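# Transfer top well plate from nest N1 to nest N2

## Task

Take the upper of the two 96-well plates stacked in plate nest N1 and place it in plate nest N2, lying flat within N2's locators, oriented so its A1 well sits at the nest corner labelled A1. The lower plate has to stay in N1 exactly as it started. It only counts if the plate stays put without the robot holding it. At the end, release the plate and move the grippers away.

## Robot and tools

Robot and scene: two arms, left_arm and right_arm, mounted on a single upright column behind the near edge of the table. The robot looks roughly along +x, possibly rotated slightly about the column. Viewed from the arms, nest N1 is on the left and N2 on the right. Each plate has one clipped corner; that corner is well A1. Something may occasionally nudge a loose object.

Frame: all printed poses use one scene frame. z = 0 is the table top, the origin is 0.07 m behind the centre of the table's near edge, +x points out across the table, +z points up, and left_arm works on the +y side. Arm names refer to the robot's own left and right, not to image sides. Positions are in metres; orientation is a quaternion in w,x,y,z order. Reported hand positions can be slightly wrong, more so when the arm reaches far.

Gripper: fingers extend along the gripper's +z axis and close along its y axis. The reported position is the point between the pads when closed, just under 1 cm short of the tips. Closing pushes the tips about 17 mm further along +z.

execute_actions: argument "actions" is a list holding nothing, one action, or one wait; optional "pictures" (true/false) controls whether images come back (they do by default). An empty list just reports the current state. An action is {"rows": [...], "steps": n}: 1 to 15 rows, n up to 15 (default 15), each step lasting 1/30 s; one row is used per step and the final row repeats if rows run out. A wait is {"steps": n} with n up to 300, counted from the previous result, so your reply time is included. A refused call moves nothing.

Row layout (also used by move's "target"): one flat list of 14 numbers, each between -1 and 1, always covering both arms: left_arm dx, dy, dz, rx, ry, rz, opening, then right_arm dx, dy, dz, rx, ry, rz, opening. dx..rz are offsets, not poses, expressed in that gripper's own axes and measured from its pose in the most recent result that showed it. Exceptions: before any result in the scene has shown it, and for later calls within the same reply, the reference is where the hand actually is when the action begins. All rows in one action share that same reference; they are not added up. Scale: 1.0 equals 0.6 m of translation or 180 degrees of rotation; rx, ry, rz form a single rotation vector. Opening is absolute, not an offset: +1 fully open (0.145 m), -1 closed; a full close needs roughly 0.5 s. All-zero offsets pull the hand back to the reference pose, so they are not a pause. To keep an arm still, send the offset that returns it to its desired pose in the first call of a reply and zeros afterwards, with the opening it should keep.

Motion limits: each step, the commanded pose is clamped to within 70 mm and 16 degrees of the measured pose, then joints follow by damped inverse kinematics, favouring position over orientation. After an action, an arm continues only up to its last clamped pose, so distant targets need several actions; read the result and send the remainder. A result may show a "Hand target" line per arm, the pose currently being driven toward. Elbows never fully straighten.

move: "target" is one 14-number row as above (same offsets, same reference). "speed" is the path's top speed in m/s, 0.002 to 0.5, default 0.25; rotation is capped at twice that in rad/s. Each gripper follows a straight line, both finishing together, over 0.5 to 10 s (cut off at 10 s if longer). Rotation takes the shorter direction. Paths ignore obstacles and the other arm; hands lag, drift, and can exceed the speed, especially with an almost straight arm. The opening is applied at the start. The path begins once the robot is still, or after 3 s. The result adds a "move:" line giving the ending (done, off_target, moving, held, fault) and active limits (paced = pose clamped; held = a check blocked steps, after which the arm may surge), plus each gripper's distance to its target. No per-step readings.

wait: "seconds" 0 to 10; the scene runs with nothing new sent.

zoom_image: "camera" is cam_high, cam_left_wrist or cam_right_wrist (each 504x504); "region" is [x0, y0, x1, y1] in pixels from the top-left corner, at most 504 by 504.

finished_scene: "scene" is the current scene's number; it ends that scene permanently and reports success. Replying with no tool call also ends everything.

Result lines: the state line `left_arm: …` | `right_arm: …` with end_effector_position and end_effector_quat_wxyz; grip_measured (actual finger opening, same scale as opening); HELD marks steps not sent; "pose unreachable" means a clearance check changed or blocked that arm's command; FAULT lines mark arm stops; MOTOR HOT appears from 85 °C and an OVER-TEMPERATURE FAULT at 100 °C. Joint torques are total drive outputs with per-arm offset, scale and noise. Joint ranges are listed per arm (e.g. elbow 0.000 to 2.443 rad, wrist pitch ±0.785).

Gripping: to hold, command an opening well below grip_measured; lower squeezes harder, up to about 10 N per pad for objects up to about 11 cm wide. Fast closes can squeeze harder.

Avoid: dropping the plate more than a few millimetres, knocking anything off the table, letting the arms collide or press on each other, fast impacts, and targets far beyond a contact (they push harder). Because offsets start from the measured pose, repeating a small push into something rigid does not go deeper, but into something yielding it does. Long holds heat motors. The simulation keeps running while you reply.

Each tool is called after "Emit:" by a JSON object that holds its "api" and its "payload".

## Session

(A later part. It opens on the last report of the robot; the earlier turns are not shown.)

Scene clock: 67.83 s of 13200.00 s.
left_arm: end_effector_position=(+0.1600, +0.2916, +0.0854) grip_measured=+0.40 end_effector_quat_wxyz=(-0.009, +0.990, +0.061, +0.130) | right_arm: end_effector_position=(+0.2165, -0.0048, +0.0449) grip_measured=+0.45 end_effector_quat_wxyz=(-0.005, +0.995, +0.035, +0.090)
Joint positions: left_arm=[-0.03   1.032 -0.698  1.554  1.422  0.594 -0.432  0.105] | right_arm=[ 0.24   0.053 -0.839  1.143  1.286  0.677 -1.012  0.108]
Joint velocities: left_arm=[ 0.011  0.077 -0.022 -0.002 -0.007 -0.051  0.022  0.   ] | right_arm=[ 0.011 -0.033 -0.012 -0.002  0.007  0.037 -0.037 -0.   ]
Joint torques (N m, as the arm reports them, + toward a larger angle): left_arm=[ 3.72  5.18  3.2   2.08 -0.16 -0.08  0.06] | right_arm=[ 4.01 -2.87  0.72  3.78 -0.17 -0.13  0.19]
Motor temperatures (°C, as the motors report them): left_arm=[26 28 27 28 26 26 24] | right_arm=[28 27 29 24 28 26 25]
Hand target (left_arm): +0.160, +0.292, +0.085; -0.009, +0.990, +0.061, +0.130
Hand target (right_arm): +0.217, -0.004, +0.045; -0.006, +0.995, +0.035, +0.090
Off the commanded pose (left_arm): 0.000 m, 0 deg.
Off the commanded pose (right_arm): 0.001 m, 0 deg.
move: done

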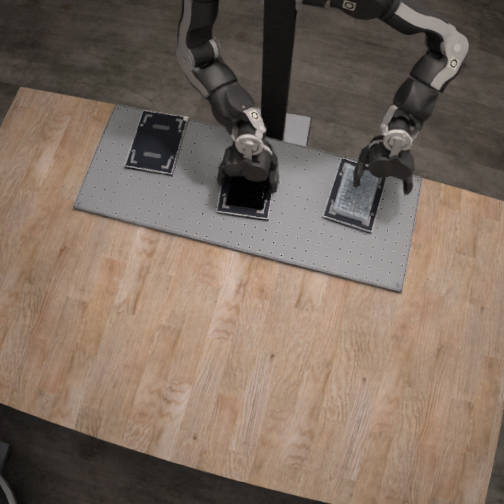

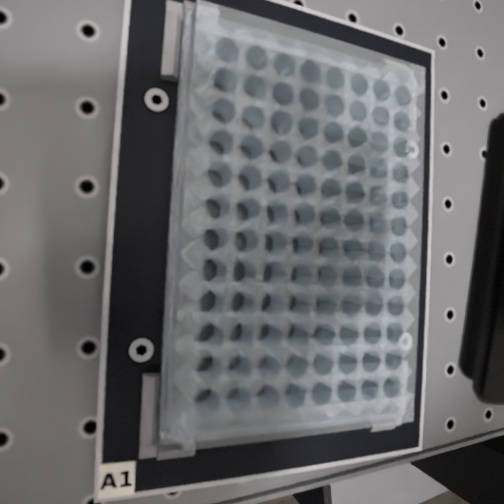

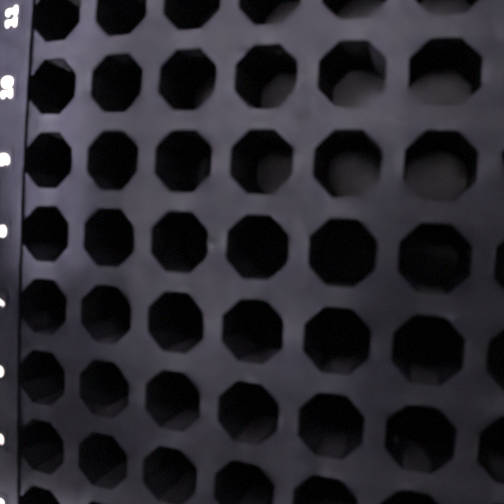

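Emit:
{"api": "move", "payload": {"target": [0,0,0,0,0,0,0.4,-0.018,0.003,0.007,0,0,0,0.3], "speed": 0.015}}

Emit:
{"api": "move", "payload": {"target": [0,0,0,0,0,0,0.4,0,0.013,0,0,0,0,0.3], "speed": 0.008}}

Emit:
{"api": "zoom_image", "payload": {"camera": "cam_high", "region": [200, 135, 295, 230]}}

Scene clock: 70.33 s of 13200.00 s.
left_arm: end_effector_position=(+0.1600, +0.2916, +0.0854) grip_measured=+0.40 end_effector_quat_wxyz=(-0.009, +0.990, +0.061, +0.130) | right_arm: end_effector_position=(+0.2074, -0.0083, +0.0390) grip_measured=+0.30 end_effector_quat_wxyz=(-0.002, +0.995, +0.034, +0.089)
Joint positions: left_arm=[-0.03   1.032 -0.698  1.554  1.422  0.594 -0.432  0.105] | right_arm=[ 0.211  0.065 -0.847  1.152  1.269  0.657 -1.001  0.098]
Joint velocities: left_arm=[ 0.011 -0.033 -0.022  0.007  0.022 -0.11  -0.007  0.   ] | right_arm=[ 0.033  0.011 -0.022  0.007  0.007  0.007  0.007 -0.   ]
Joint torques (N m, as the arm reports them, + toward a larger angle): left_arm=[ 3.66  5.19  3.15  2.15 -0.17 -0.11  0.06] | right_arm=[ 3.   -1.97  0.58  5.17 -0.19 -0.14  0.18]
Motor temperatures (°C, as the motors report them): left_arm=[26 28 27 28 26 26 24] | right_arm=[28 26 29 24 28 26 25]
Hand target (left_arm): +0.160, +0.292, +0.085; -0.009, +0.990, +0.061, +0.130
Hand target (right_arm): +0.207, -0.008, +0.039; -0.004, +0.995, +0.035, +0.090
Off the commanded pose (left_arm): 0.000 m, 0 deg.
Off the commanded pose (right_arm): 0.001 m, 0 deg.
move: done

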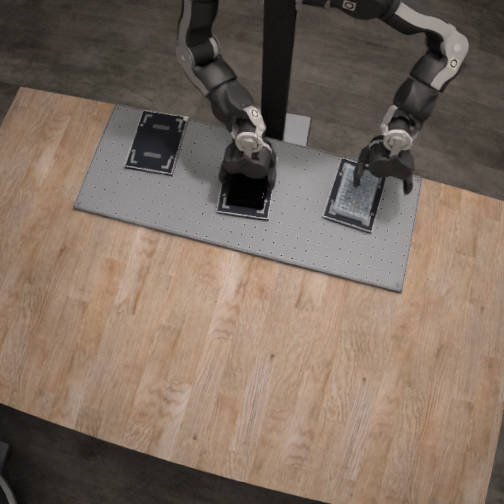

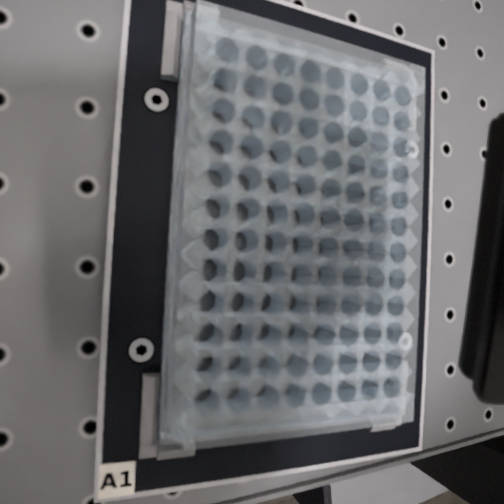

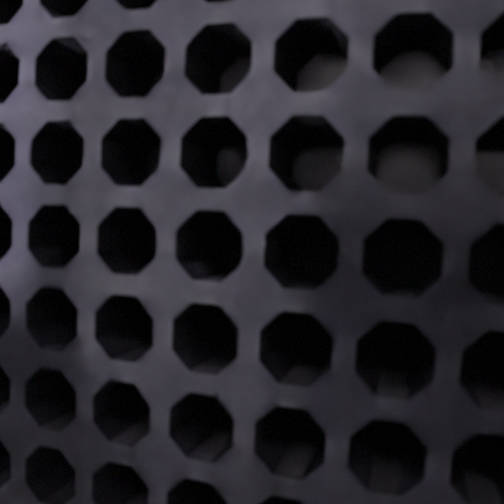

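Scene clock: 71.53 s of 13200.00 s.
left_arm: end_effector_position=(+0.1600, +0.2916, +0.0854) grip_measured=+0.40 end_effector_quat_wxyz=(-0.009, +0.990, +0.061, +0.130) | right_arm: end_effector_position=(+0.2097, -0.0148, +0.0400) grip_measured=+0.30 end_effector_quat_wxyz=(-0.003, +0.995, +0.032, +0.091)
Joint positions: left_arm=[-0.03   1.032 -0.698  1.554  1.422  0.594 -0.432  0.105] | right_arm=[ 0.211  0.092 -0.847  1.173  1.283  0.658 -0.996  0.098]
Joint velocities: left_arm=[-0.055  0.011 -0.007  0.007  0.037 -0.007  0.051 -0.   ] | right_arm=[-0.033 -0.033 -0.012 -0.012  0.022 -0.051 -0.037 -0.   ]
Joint torques (N m, as the arm reports them, + toward a larger angle): left_arm=[ 3.64  5.17  3.21  2.08 -0.16 -0.09  0.06] | right_arm=[ 3.02 -1.14  0.75  4.77 -0.13  0.04  0.04]
Motor temperatures (°C, as the motors report them): left_arm=[26 28 27 28 26 26 24] | right_arm=[28 26 29 24 28 26 25]
Hand target (left_arm): +0.160, +0.292, +0.085; -0.009, +0.990, +0.061, +0.130
Hand target (right_arm): +0.208, -0.016, +0.039; -0.002, +0.995, +0.034, +0.089
Off the commanded pose (left_arm): 0.000 m, 0 deg.
Off the commanded pose (right_arm): 0.002 m, 0 deg.
move: done

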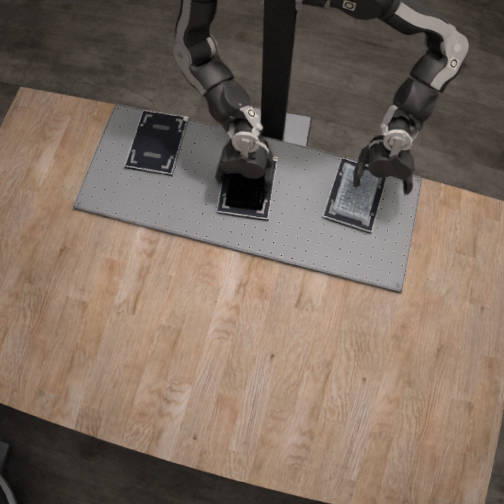

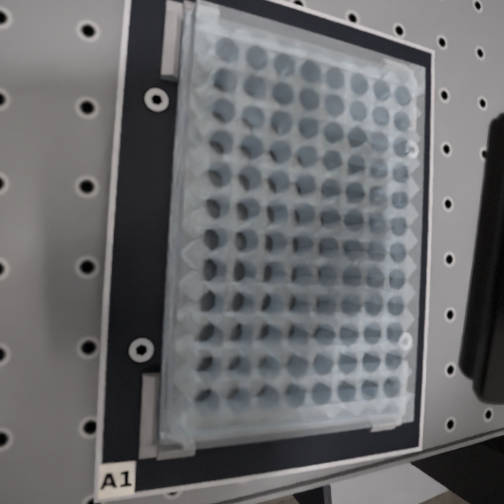

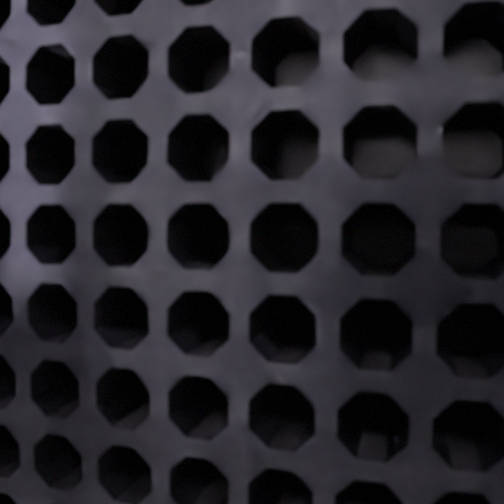

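Region (200, 135, 295, 230) of cam_high's 504x504 image, scaled by 5.305, with more detail than that image has.

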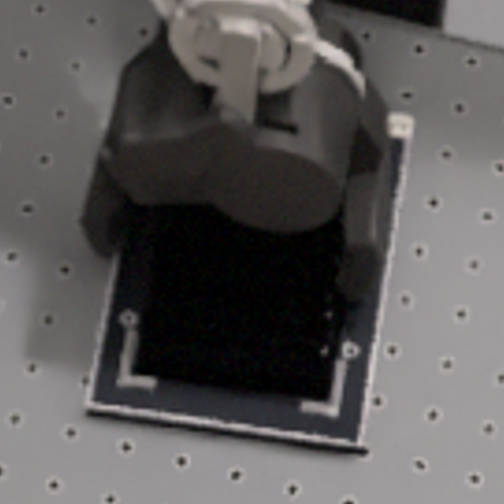

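Emit:
{"api": "move", "payload": {"target": [0,0,0,0,0,0,0.4,-0.001,-0.011,0.005,0,0,0,0.28], "speed": 0.01}}

Emit:
{"api": "move", "payload": {"target": [0,0,0,0,0,0,0.4,0,0,0,0,0,0,0.0], "speed": 0.01}}

Emit:
{"api": "move", "payload": {"target": [0,0,0,0,0,0,0.4,0.002,0,-0.01,0,0,0,-0.2], "speed": 0.008}}

Emit:
{"api": "zoom_image", "payload": {"camera": "cam_high", "region": [200, 135, 295, 230]}}

Scene clock: 73.60 s of 13200.00 s.
left_arm: end_effector_position=(+0.1600, +0.2916, +0.0854) grip_measured=+0.40 end_effector_quat_wxyz=(-0.009, +0.990, +0.061, +0.130) | right_arm: end_effector_position=(+0.2091, -0.0087, +0.0375) grip_measured=+0.28 end_effector_quat_wxyz=(-0.002, +0.995, +0.032, +0.091)
Joint positions: left_arm=[-0.03   1.032 -0.698  1.554  1.422  0.594 -0.432  0.105] | right_arm=[ 0.216  0.064 -0.849  1.139  1.266  0.649 -0.99   0.096]
Joint velocities: left_arm=[ 0.011  0.121  0.007 -0.007 -0.007 -0.022  0.066 -0.   ] | right_arm=[-0.055  0.011  0.022  0.012  0.037  0.022 -0.007  0.   ]
Joint torques (N m, as the arm reports them, + toward a larger angle): left_arm=[ 3.63  5.23  3.23  2.13 -0.15 -0.11  0.07] | right_arm=[ 3.88 -2.73  0.69  3.62 -0.2  -0.13  0.2 ]
Motor temperatures (°C, as the motors report them): left_arm=[26 28 27 28 26 26 24] | right_arm=[28 26 29 24 28 26 25]
Hand target (left_arm): +0.160, +0.292, +0.085; -0.009, +0.990, +0.061, +0.130
Hand target (right_arm): +0.209, -0.008, +0.037; -0.003, +0.995, +0.032, +0.091
Off the commanded pose (left_arm): 0.000 m, 0 deg.
Off the commanded pose (right_arm): 0.001 m, 0 deg.
move: done

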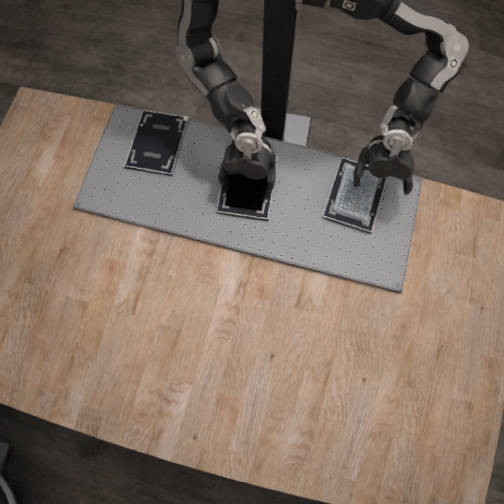

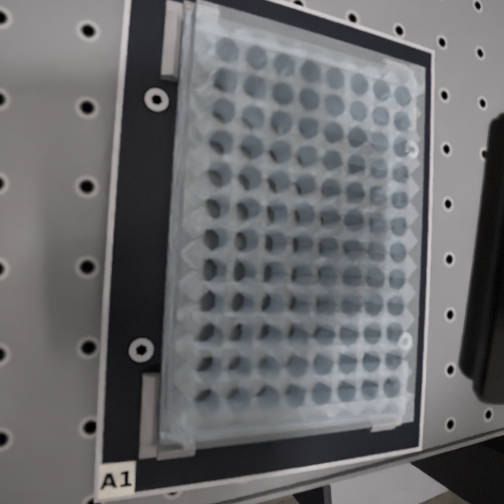

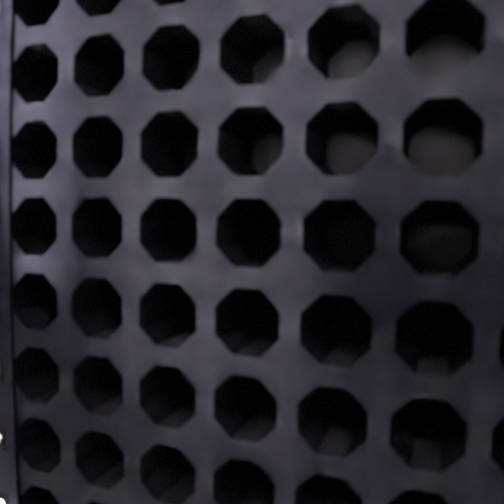

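Scene clock: 74.10 s of 13200.00 s.
left_arm: end_effector_position=(+0.1600, +0.2916, +0.0854) grip_measured=+0.40 end_effector_quat_wxyz=(-0.009, +0.990, +0.061, +0.130) | right_arm: end_effector_position=(+0.2092, -0.0081, +0.0378) grip_measured=+0.11 end_effector_quat_wxyz=(-0.003, +0.995, +0.032, +0.091)
Joint positions: left_arm=[-0.03   1.032 -0.698  1.554  1.422  0.594 -0.432  0.105] | right_arm=[ 0.216  0.064 -0.849  1.139  1.266  0.648 -0.989  0.084]
Joint velocities: left_arm=[-0.055  0.055 -0.002  0.002 -0.007  0.051  0.022  0.   ] | right_arm=[ 0.033  0.077 -0.012 -0.027  0.022 -0.066 -0.051  0.   ]
Joint torques (N m, as the arm reports them, + toward a larger angle): left_arm=[ 3.76  5.2   3.21  2.21 -0.16 -0.1   0.07] | right_arm=[ 3.52 -2.2   0.95  4.42 -0.16 -0.06  0.01]
Motor temperatures (°C, as the motors report them): left_arm=[26 28 27 28 26 26 24] | right_arm=[28 26 29 24 28 26 25]
Hand target (left_arm): +0.160, +0.292, +0.085; -0.009, +0.990, +0.061, +0.130
Hand target (right_arm): +0.209, -0.009, +0.037; -0.002, +0.995, +0.032, +0.091
Off the commanded pose (left_arm): 0.000 m, 0 deg.
Off the commanded pose (right_arm): 0.001 m, 0 deg.
move: done

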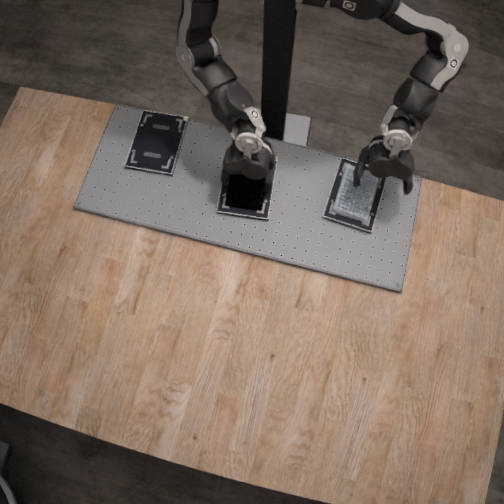

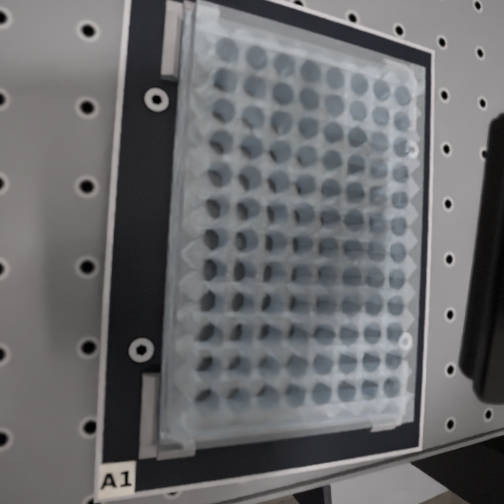

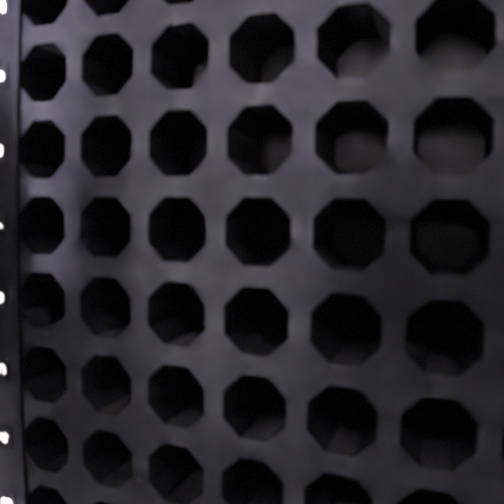

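Scene clock: 75.10 s of 13200.00 s.
left_arm: end_effector_position=(+0.1600, +0.2916, +0.0854) grip_measured=+0.40 end_effector_quat_wxyz=(-0.009, +0.990, +0.061, +0.130) | right_arm: end_effector_position=(+0.2100, -0.0069, +0.0440) grip_measured=+0.11 end_effector_quat_wxyz=(-0.006, +0.995, +0.032, +0.092)
Joint positions: left_arm=[-0.03   1.032 -0.698  1.554  1.422  0.594 -0.432  0.105] | right_arm=[ 0.215  0.07  -0.848  1.176  1.288  0.658 -1.018  0.084]
Joint velocities: left_arm=[-0.011 -0.033 -0.012 -0.007  0.051 -0.022  0.051  0.   ] | right_arm=[-0.077 -0.033 -0.002 -0.022 -0.037 -0.007 -0.066 -0.   ]
Joint torques (N m, as the arm reports them, + toward a larger angle): left_arm=[ 3.66  5.16  3.22  2.08 -0.16 -0.09  0.05] | right_arm=[ 3.18 -1.88  1.34  5.22 -0.09  0.02 -0.11]
Motor temperatures (°C, as the motors report them): left_arm=[26 28 27 28 26 26 24] | right_arm=[28 26 29 24 28 26 25]
Hand target (left_arm): +0.160, +0.292, +0.085; -0.009, +0.990, +0.061, +0.130
Hand target (right_arm): +0.209, -0.008, +0.044; -0.003, +0.995, +0.032, +0.091
Off the commanded pose (left_arm): 0.000 m, 0 deg.
Off the commanded pose (right_arm): 0.001 m, 0 deg.
move: done

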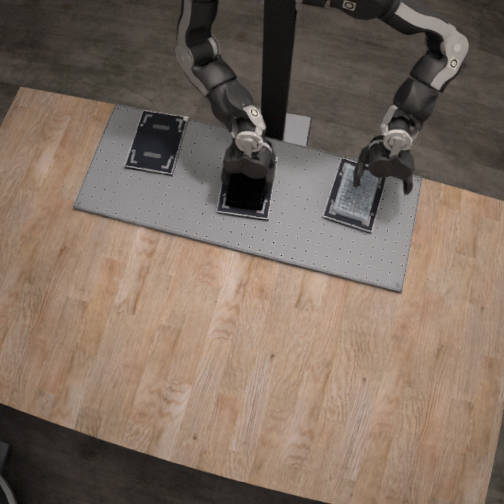

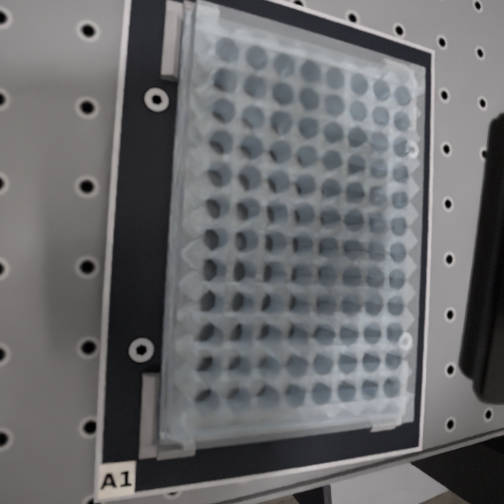

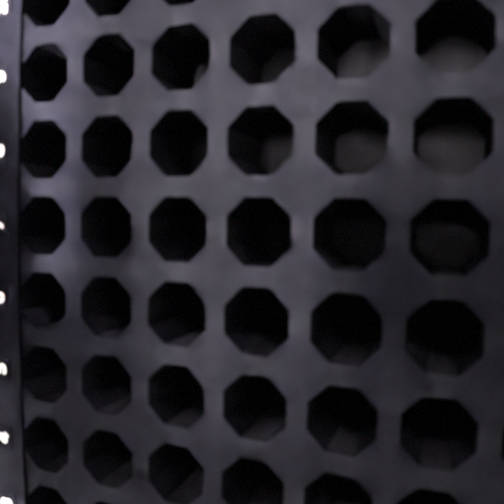

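Region (200, 135, 295, 230) of cam_high's 504x504 image, scaled by 5.305, with more detail than that image has.

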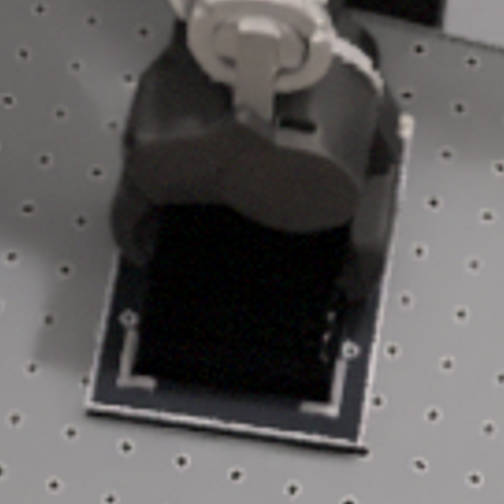

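Emit:
{"api": "move", "payload": {"target": [0,0,0,0,0,0,0.4,0.004,0,-0.023,0,0,0,-0.2], "speed": 0.02}}

Emit:
{"api": "move", "payload": {"target": [0,0,0,0,0,0,0.4,-0.1,0.41,-0.021,-0.003,0,0.015,-0.2], "speed": 0.08}}

Emit:
{"api": "zoom_image", "payload": {"camera": "cam_high", "region": [110, 100, 200, 190]}}

Scene clock: 77.47 s of 13200.00 s.
left_arm: end_effector_position=(+0.1600, +0.2916, +0.0854) grip_measured=+0.40 end_effector_quat_wxyz=(-0.009, +0.990, +0.061, +0.130) | right_arm: end_effector_position=(+0.2105, -0.0056, +0.0583) grip_measured=+0.11 end_effector_quat_wxyz=(-0.008, +0.995, +0.032, +0.093)
Joint positions: left_arm=[-0.03   1.032 -0.698  1.554  1.422  0.594 -0.432  0.105] | right_arm=[ 0.201  0.08  -0.828  1.26   1.324  0.69  -1.091  0.084]
Joint velocities: left_arm=[ 0.011 -0.077 -0.007 -0.002 -0.007 -0.007 -0.022  0.   ] | right_arm=[-0.055  0.077  0.002  0.002  0.037 -0.081 -0.037 -0.   ]
Joint torques (N m, as the arm reports them, + toward a larger angle): left_arm=[ 3.59  5.11  3.23  2.16 -0.15 -0.09  0.06] | right_arm=[ 3.04 -1.89  1.3   5.19 -0.08  0.03 -0.14]
Motor temperatures (°C, as the motors report them): left_arm=[26 28 27 28 26 26 24] | right_arm=[28 26 29 25 28 26 25]
Hand target (left_arm): +0.160, +0.292, +0.085; -0.009, +0.990, +0.061, +0.130
Hand target (right_arm): +0.210, -0.007, +0.058; -0.006, +0.995, +0.032, +0.092
Off the commanded pose (left_arm): 0.000 m, 0 deg.
Off the commanded pose (right_arm): 0.002 m, 0 deg.
move: done

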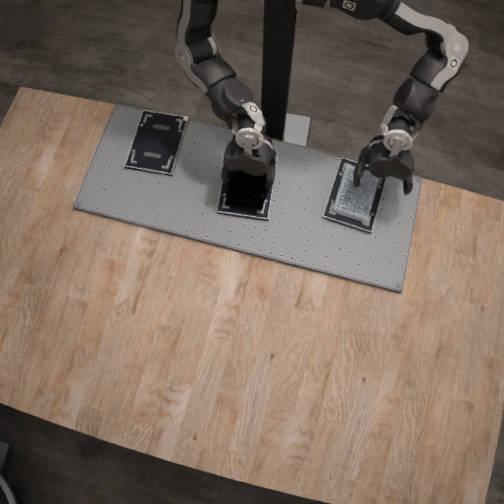

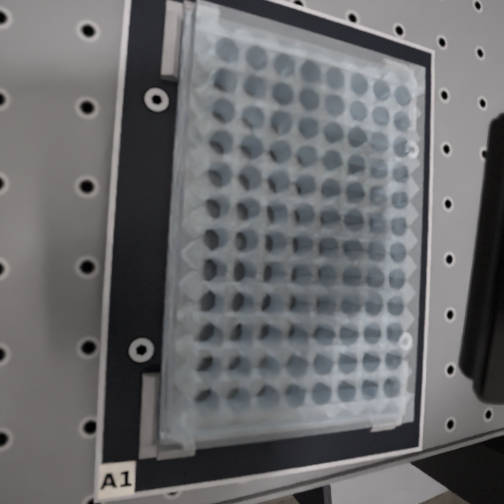

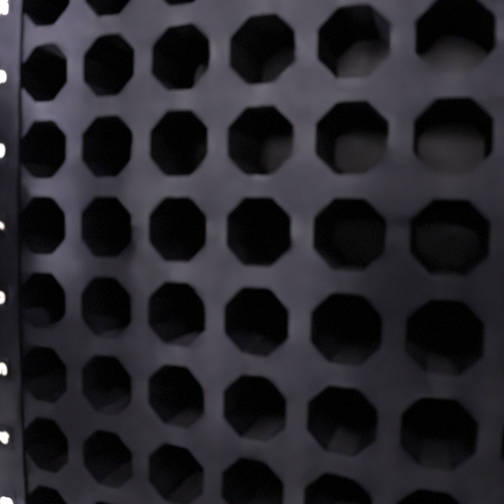

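Scene clock: 80.90 s of 13200.00 s.
left_arm: end_effector_position=(+0.1600, +0.2916, +0.0854) grip_measured=+0.40 end_effector_quat_wxyz=(-0.009, +0.990, +0.061, +0.130) | right_arm: end_effector_position=(+0.1738, -0.2554, +0.0613) grip_measured=+0.11 end_effector_quat_wxyz=(-0.000, +0.995, +0.014, +0.099)
Joint positions: left_arm=[-0.03   1.032 -0.698  1.554  1.422  0.594 -0.432  0.105] | right_arm=[-0.093  0.992 -0.732  1.52   1.405  0.553 -0.437  0.084]
Joint velocities: left_arm=[-0.011 -0.055 -0.007 -0.007  0.007  0.007  0.007 -0.   ] | right_arm=[-0.011 -0.033 -0.007 -0.007 -0.081 -0.051 -0.051  0.   ]
Joint torques (N m, as the arm reports them, + toward a larger angle): left_arm=[ 3.62  5.12  3.21  2.14 -0.14 -0.08  0.05] | right_arm=[ 1.72  5.04  2.51  2.7  -0.1  -0.19  0.21]
Motor temperatures (°C, as the motors report them): left_arm=[26 29 27 28 26 26 24] | right_arm=[28 26 29 25 28 26 25]
Hand target (left_arm): +0.160, +0.292, +0.085; -0.009, +0.990, +0.061, +0.130
Hand target (right_arm): +0.174, -0.254, +0.061; -0.004, +0.995, +0.014, +0.100
Off the commanded pose (left_arm): 0.000 m, 0 deg.
Off the commanded pose (right_arm): 0.009 m, 1 deg.
move: off_target (right_arm)

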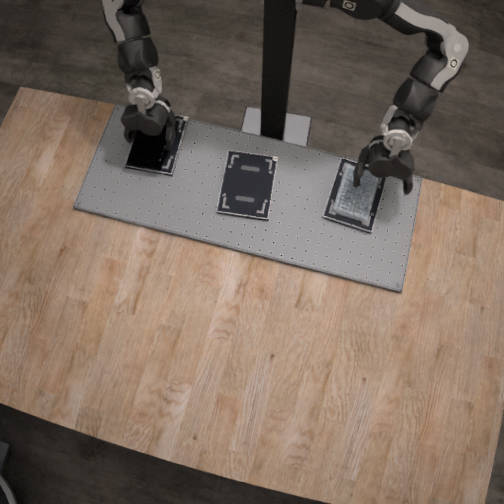

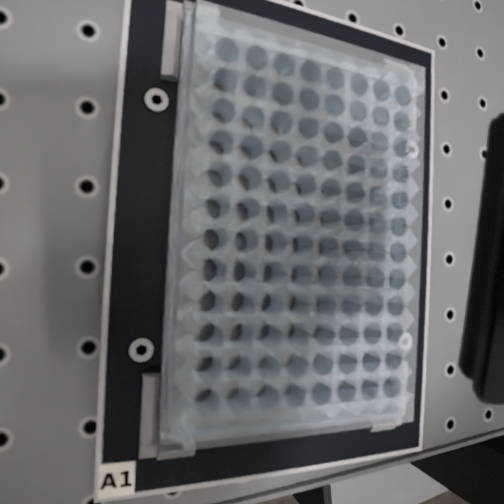

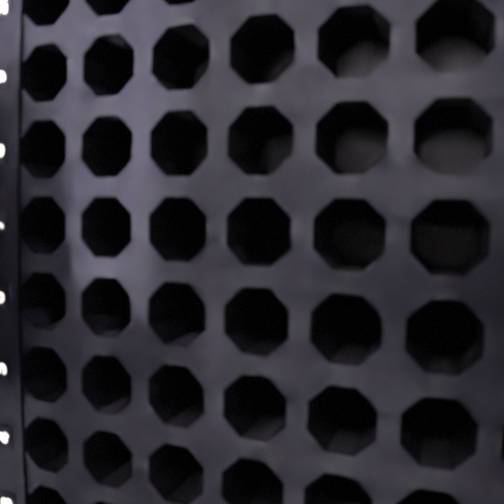

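Region (110, 100, 200, 190) of cam_high's 504x504 image, scaled by 5.600, with more detail than that image has.

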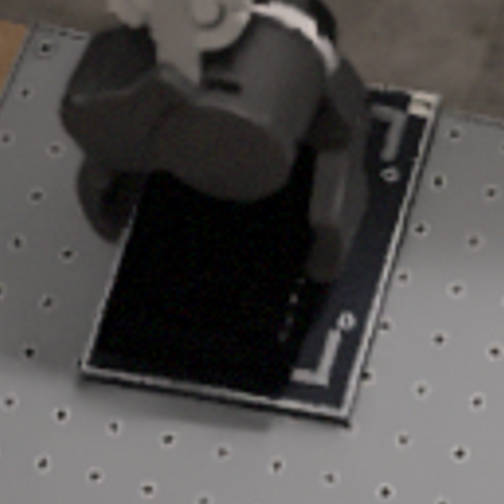

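Emit:
{"api": "move", "payload": {"target": [0,0,0,0,0,0,0.4,-0.044,-0.013,0.01,0,-0.005,0,-0.2], "speed": 0.025}}

Emit:
{"api": "zoom_image", "payload": {"camera": "cam_high", "region": [115, 105, 195, 185]}}

Scene clock: 83.30 s of 13200.00 s.
left_arm: end_effector_position=(+0.1600, +0.2916, +0.0854) grip_measured=+0.40 end_effector_quat_wxyz=(-0.009, +0.990, +0.061, +0.130) | right_arm: end_effector_position=(+0.1489, -0.2497, +0.0505) grip_measured=+0.11 end_effector_quat_wxyz=(-0.001, +0.996, +0.014, +0.090)
Joint positions: left_arm=[-0.03   1.032 -0.698  1.554  1.422  0.594 -0.432  0.105] | right_arm=[-0.174  0.975 -0.732  1.537  1.38   0.5   -0.45   0.084]
Joint velocities: left_arm=[ 0.077  0.033 -0.012 -0.017 -0.037  0.022 -0.095  0.   ] | right_arm=[-0.055  0.033  0.012 -0.012  0.007 -0.022 -0.022 -0.   ]
Joint torques (N m, as the arm reports them, + toward a larger angle): left_arm=[ 3.68  5.18  3.23  2.12 -0.15 -0.11  0.07] | right_arm=[ 1.12  4.57  2.25  3.16 -0.15 -0.18 -0.13]
Motor temperatures (°C, as the motors report them): left_arm=[26 29 27 28 26 26 24] | right_arm=[28 26 29 25 28 26 25]
Hand target (left_arm): +0.160, +0.292, +0.085; -0.009, +0.990, +0.061, +0.130
Hand target (right_arm): +0.149, -0.249, +0.050; +0.000, +0.996, +0.014, +0.091
Off the commanded pose (left_arm): 0.000 m, 0 deg.
Off the commanded pose (right_arm): 0.001 m, 0 deg.
move: done

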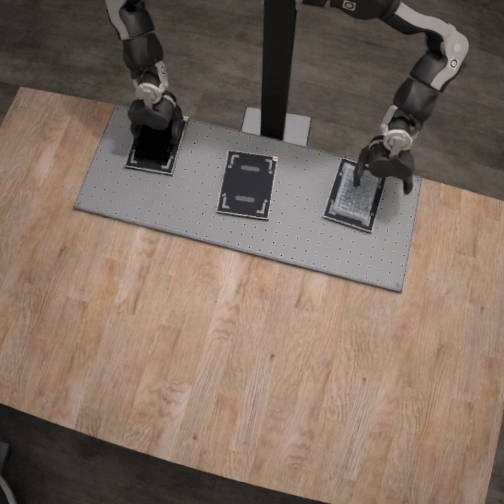

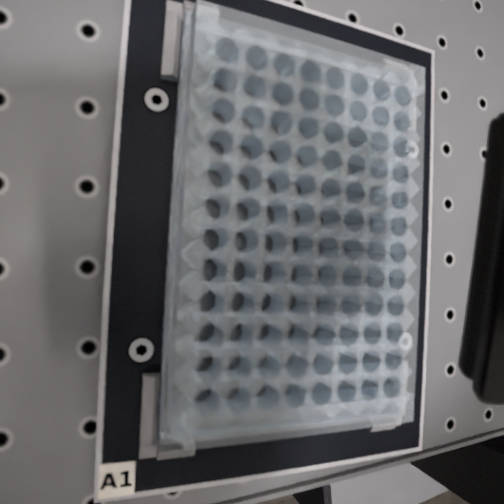

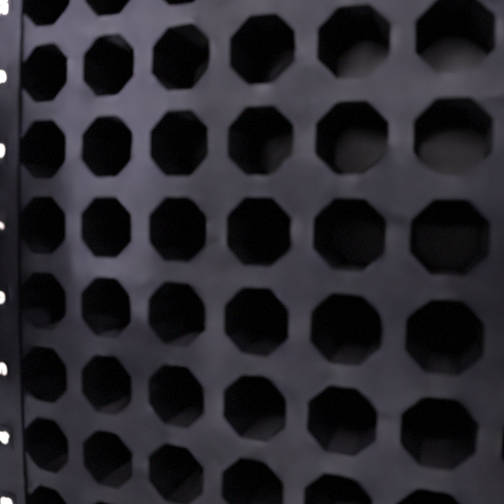

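Region (115, 105, 195, 185) of cam_high's 504x504 image, scaled by 6.300, with more detail than that image has.

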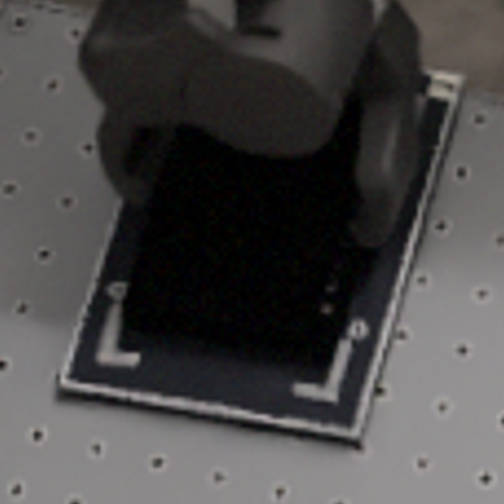

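Emit:
{"api": "move", "payload": {"target": [0,0,0,0,0,0,0.4,0.007,-0.001,0.008,0,0,-0.005,-0.2], "speed": 0.01}}

Emit:
{"api": "zoom_image", "payload": {"camera": "cam_high", "region": [115, 105, 195, 185]}}

Scene clock: 85.60 s of 13200.00 s.
left_arm: end_effector_position=(+0.1600, +0.2916, +0.0854) grip_measured=+0.40 end_effector_quat_wxyz=(-0.009, +0.990, +0.061, +0.130) | right_arm: end_effector_position=(+0.1549, -0.2504, +0.0475) grip_measured=+0.11 end_effector_quat_wxyz=(+0.002, +0.996, +0.020, +0.092)
Joint positions: left_arm=[-0.03   1.032 -0.698  1.554  1.422  0.594 -0.432  0.105] | right_arm=[-0.142  0.958 -0.746  1.505  1.358  0.512 -0.437  0.084]
Joint velocities: left_arm=[-0.011 -0.011  0.002  0.002 -0.051  0.022  0.066 -0.   ] | right_arm=[-0.099  0.011 -0.007  0.022 -0.022 -0.051  0.022 -0.   ]
Joint torques (N m, as the arm reports them, + toward a larger angle): left_arm=[ 3.69  5.26  3.19  2.13 -0.16 -0.11  0.06] | right_arm=[ 1.75  4.54  1.67  2.16 -0.15 -0.02  0.2 ]
Motor temperatures (°C, as the motors report them): left_arm=[26 29 27 28 26 26 24] | right_arm=[28 26 29 25 28 26 25]
Hand target (left_arm): +0.160, +0.292, +0.085; -0.009, +0.990, +0.061, +0.130
Hand target (right_arm): +0.154, -0.249, +0.046; -0.000, +0.996, +0.022, +0.090
Off the commanded pose (left_arm): 0.000 m, 0 deg.
Off the commanded pose (right_arm): 0.002 m, 0 deg.
move: done

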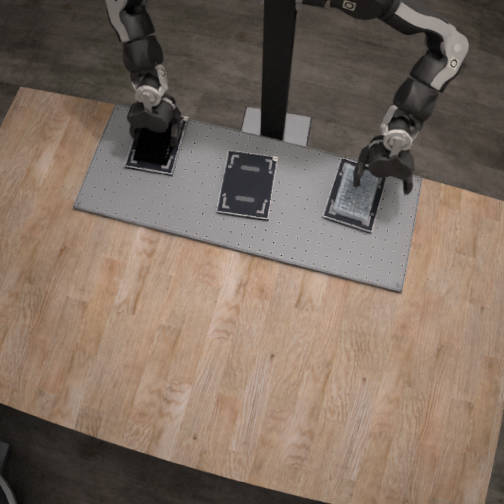

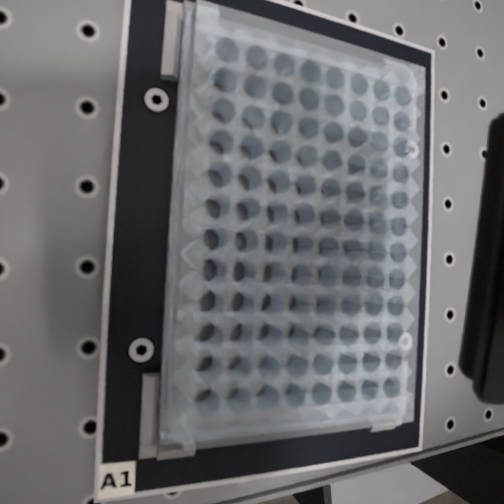

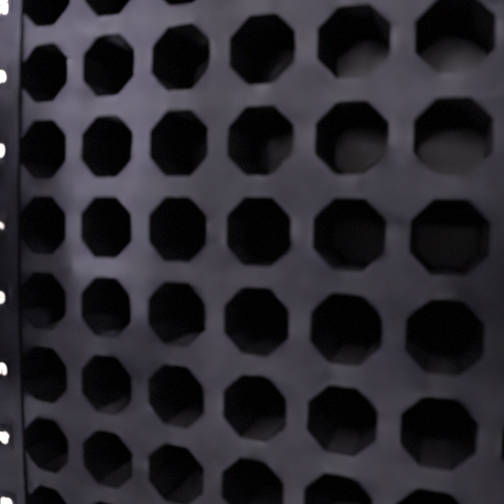

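Region (115, 105, 195, 185) of cam_high's 504x504 image, scaled by 6.300, with more detail than that image has.

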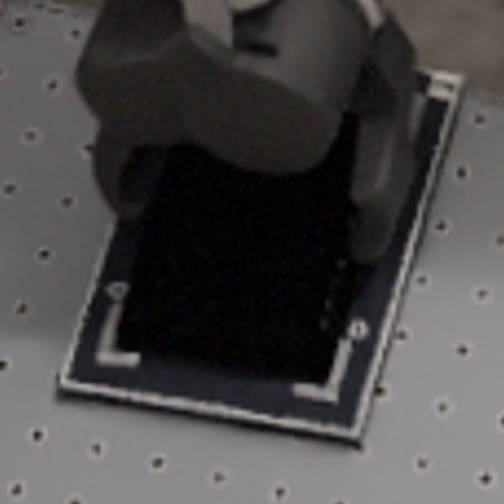

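Emit:
{"api": "move", "payload": {"target": [0,0,0,0,0,0,0.4,-0.003,-0.002,0.011,0,0,0,-0.2], "speed": 0.005}}

Emit:
{"api": "zoom_image", "payload": {"camera": "cam_high", "region": [115, 105, 195, 185]}}

Scene clock: 88.20 s of 13200.00 s.
left_arm: end_effector_position=(+0.1600, +0.2916, +0.0854) grip_measured=+0.40 end_effector_quat_wxyz=(-0.009, +0.990, +0.061, +0.130) | right_arm: end_effector_position=(+0.1550, -0.2516, +0.0416) grip_measured=+0.11 end_effector_quat_wxyz=(+0.007, +0.995, +0.019, +0.093)
Joint positions: left_arm=[-0.03   1.032 -0.698  1.554  1.422  0.594 -0.432  0.105] | right_arm=[-0.138  0.934 -0.746  1.472  1.333  0.509 -0.429  0.084]
Joint velocities: left_arm=[ 0.011  0.011  0.017  0.007  0.007  0.037 -0.037  0.   ] | right_arm=[-0.011 -0.055 -0.007 -0.007  0.007 -0.022 -0.022 -0.   ]
Joint torques (N m, as the arm reports them, + toward a larger angle): left_arm=[ 3.71  5.19  3.26  2.2  -0.16 -0.09  0.05] | right_arm=[ 1.61  4.15  1.8   2.13 -0.14 -0.12  0.24]
Motor temperatures (°C, as the motors report them): left_arm=[26 29 27 28 26 26 24] | right_arm=[28 26 29 25 28 26 25]
Hand target (left_arm): +0.160, +0.292, +0.085; -0.009, +0.990, +0.061, +0.130
Hand target (right_arm): +0.154, -0.249, +0.041; +0.003, +0.996, +0.020, +0.092
Off the commanded pose (left_arm): 0.000 m, 0 deg.
Off the commanded pose (right_arm): 0.003 m, 1 deg.
move: done

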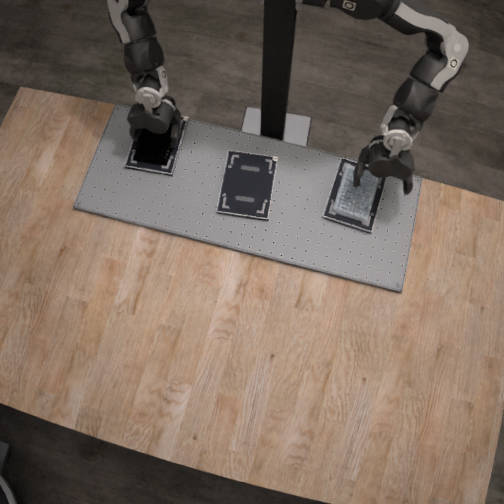

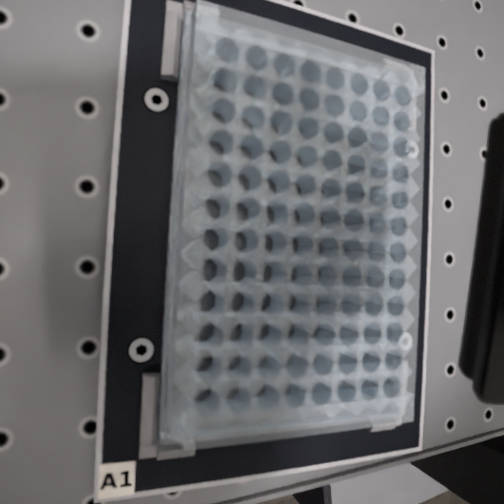

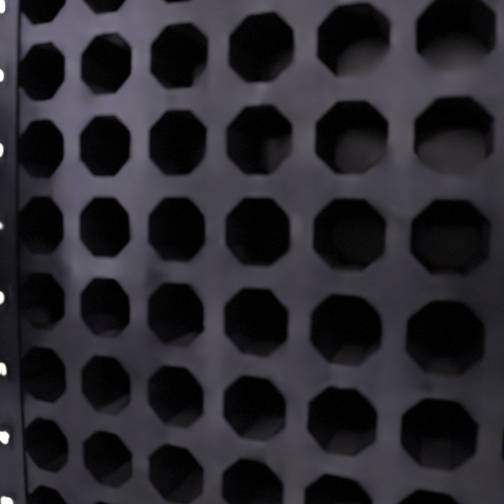

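Region (115, 105, 195, 185) of cam_high's 504x504 image, scaled by 6.300, with more detail than that image has.

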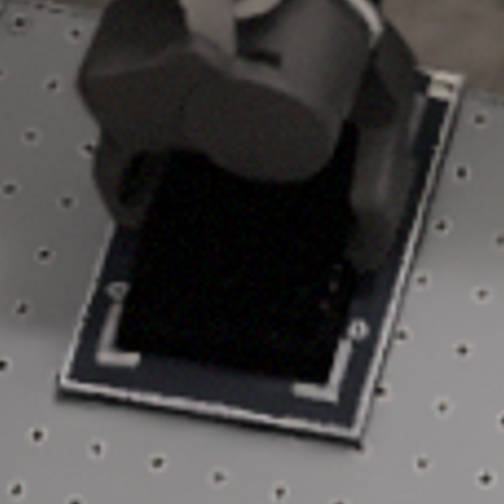

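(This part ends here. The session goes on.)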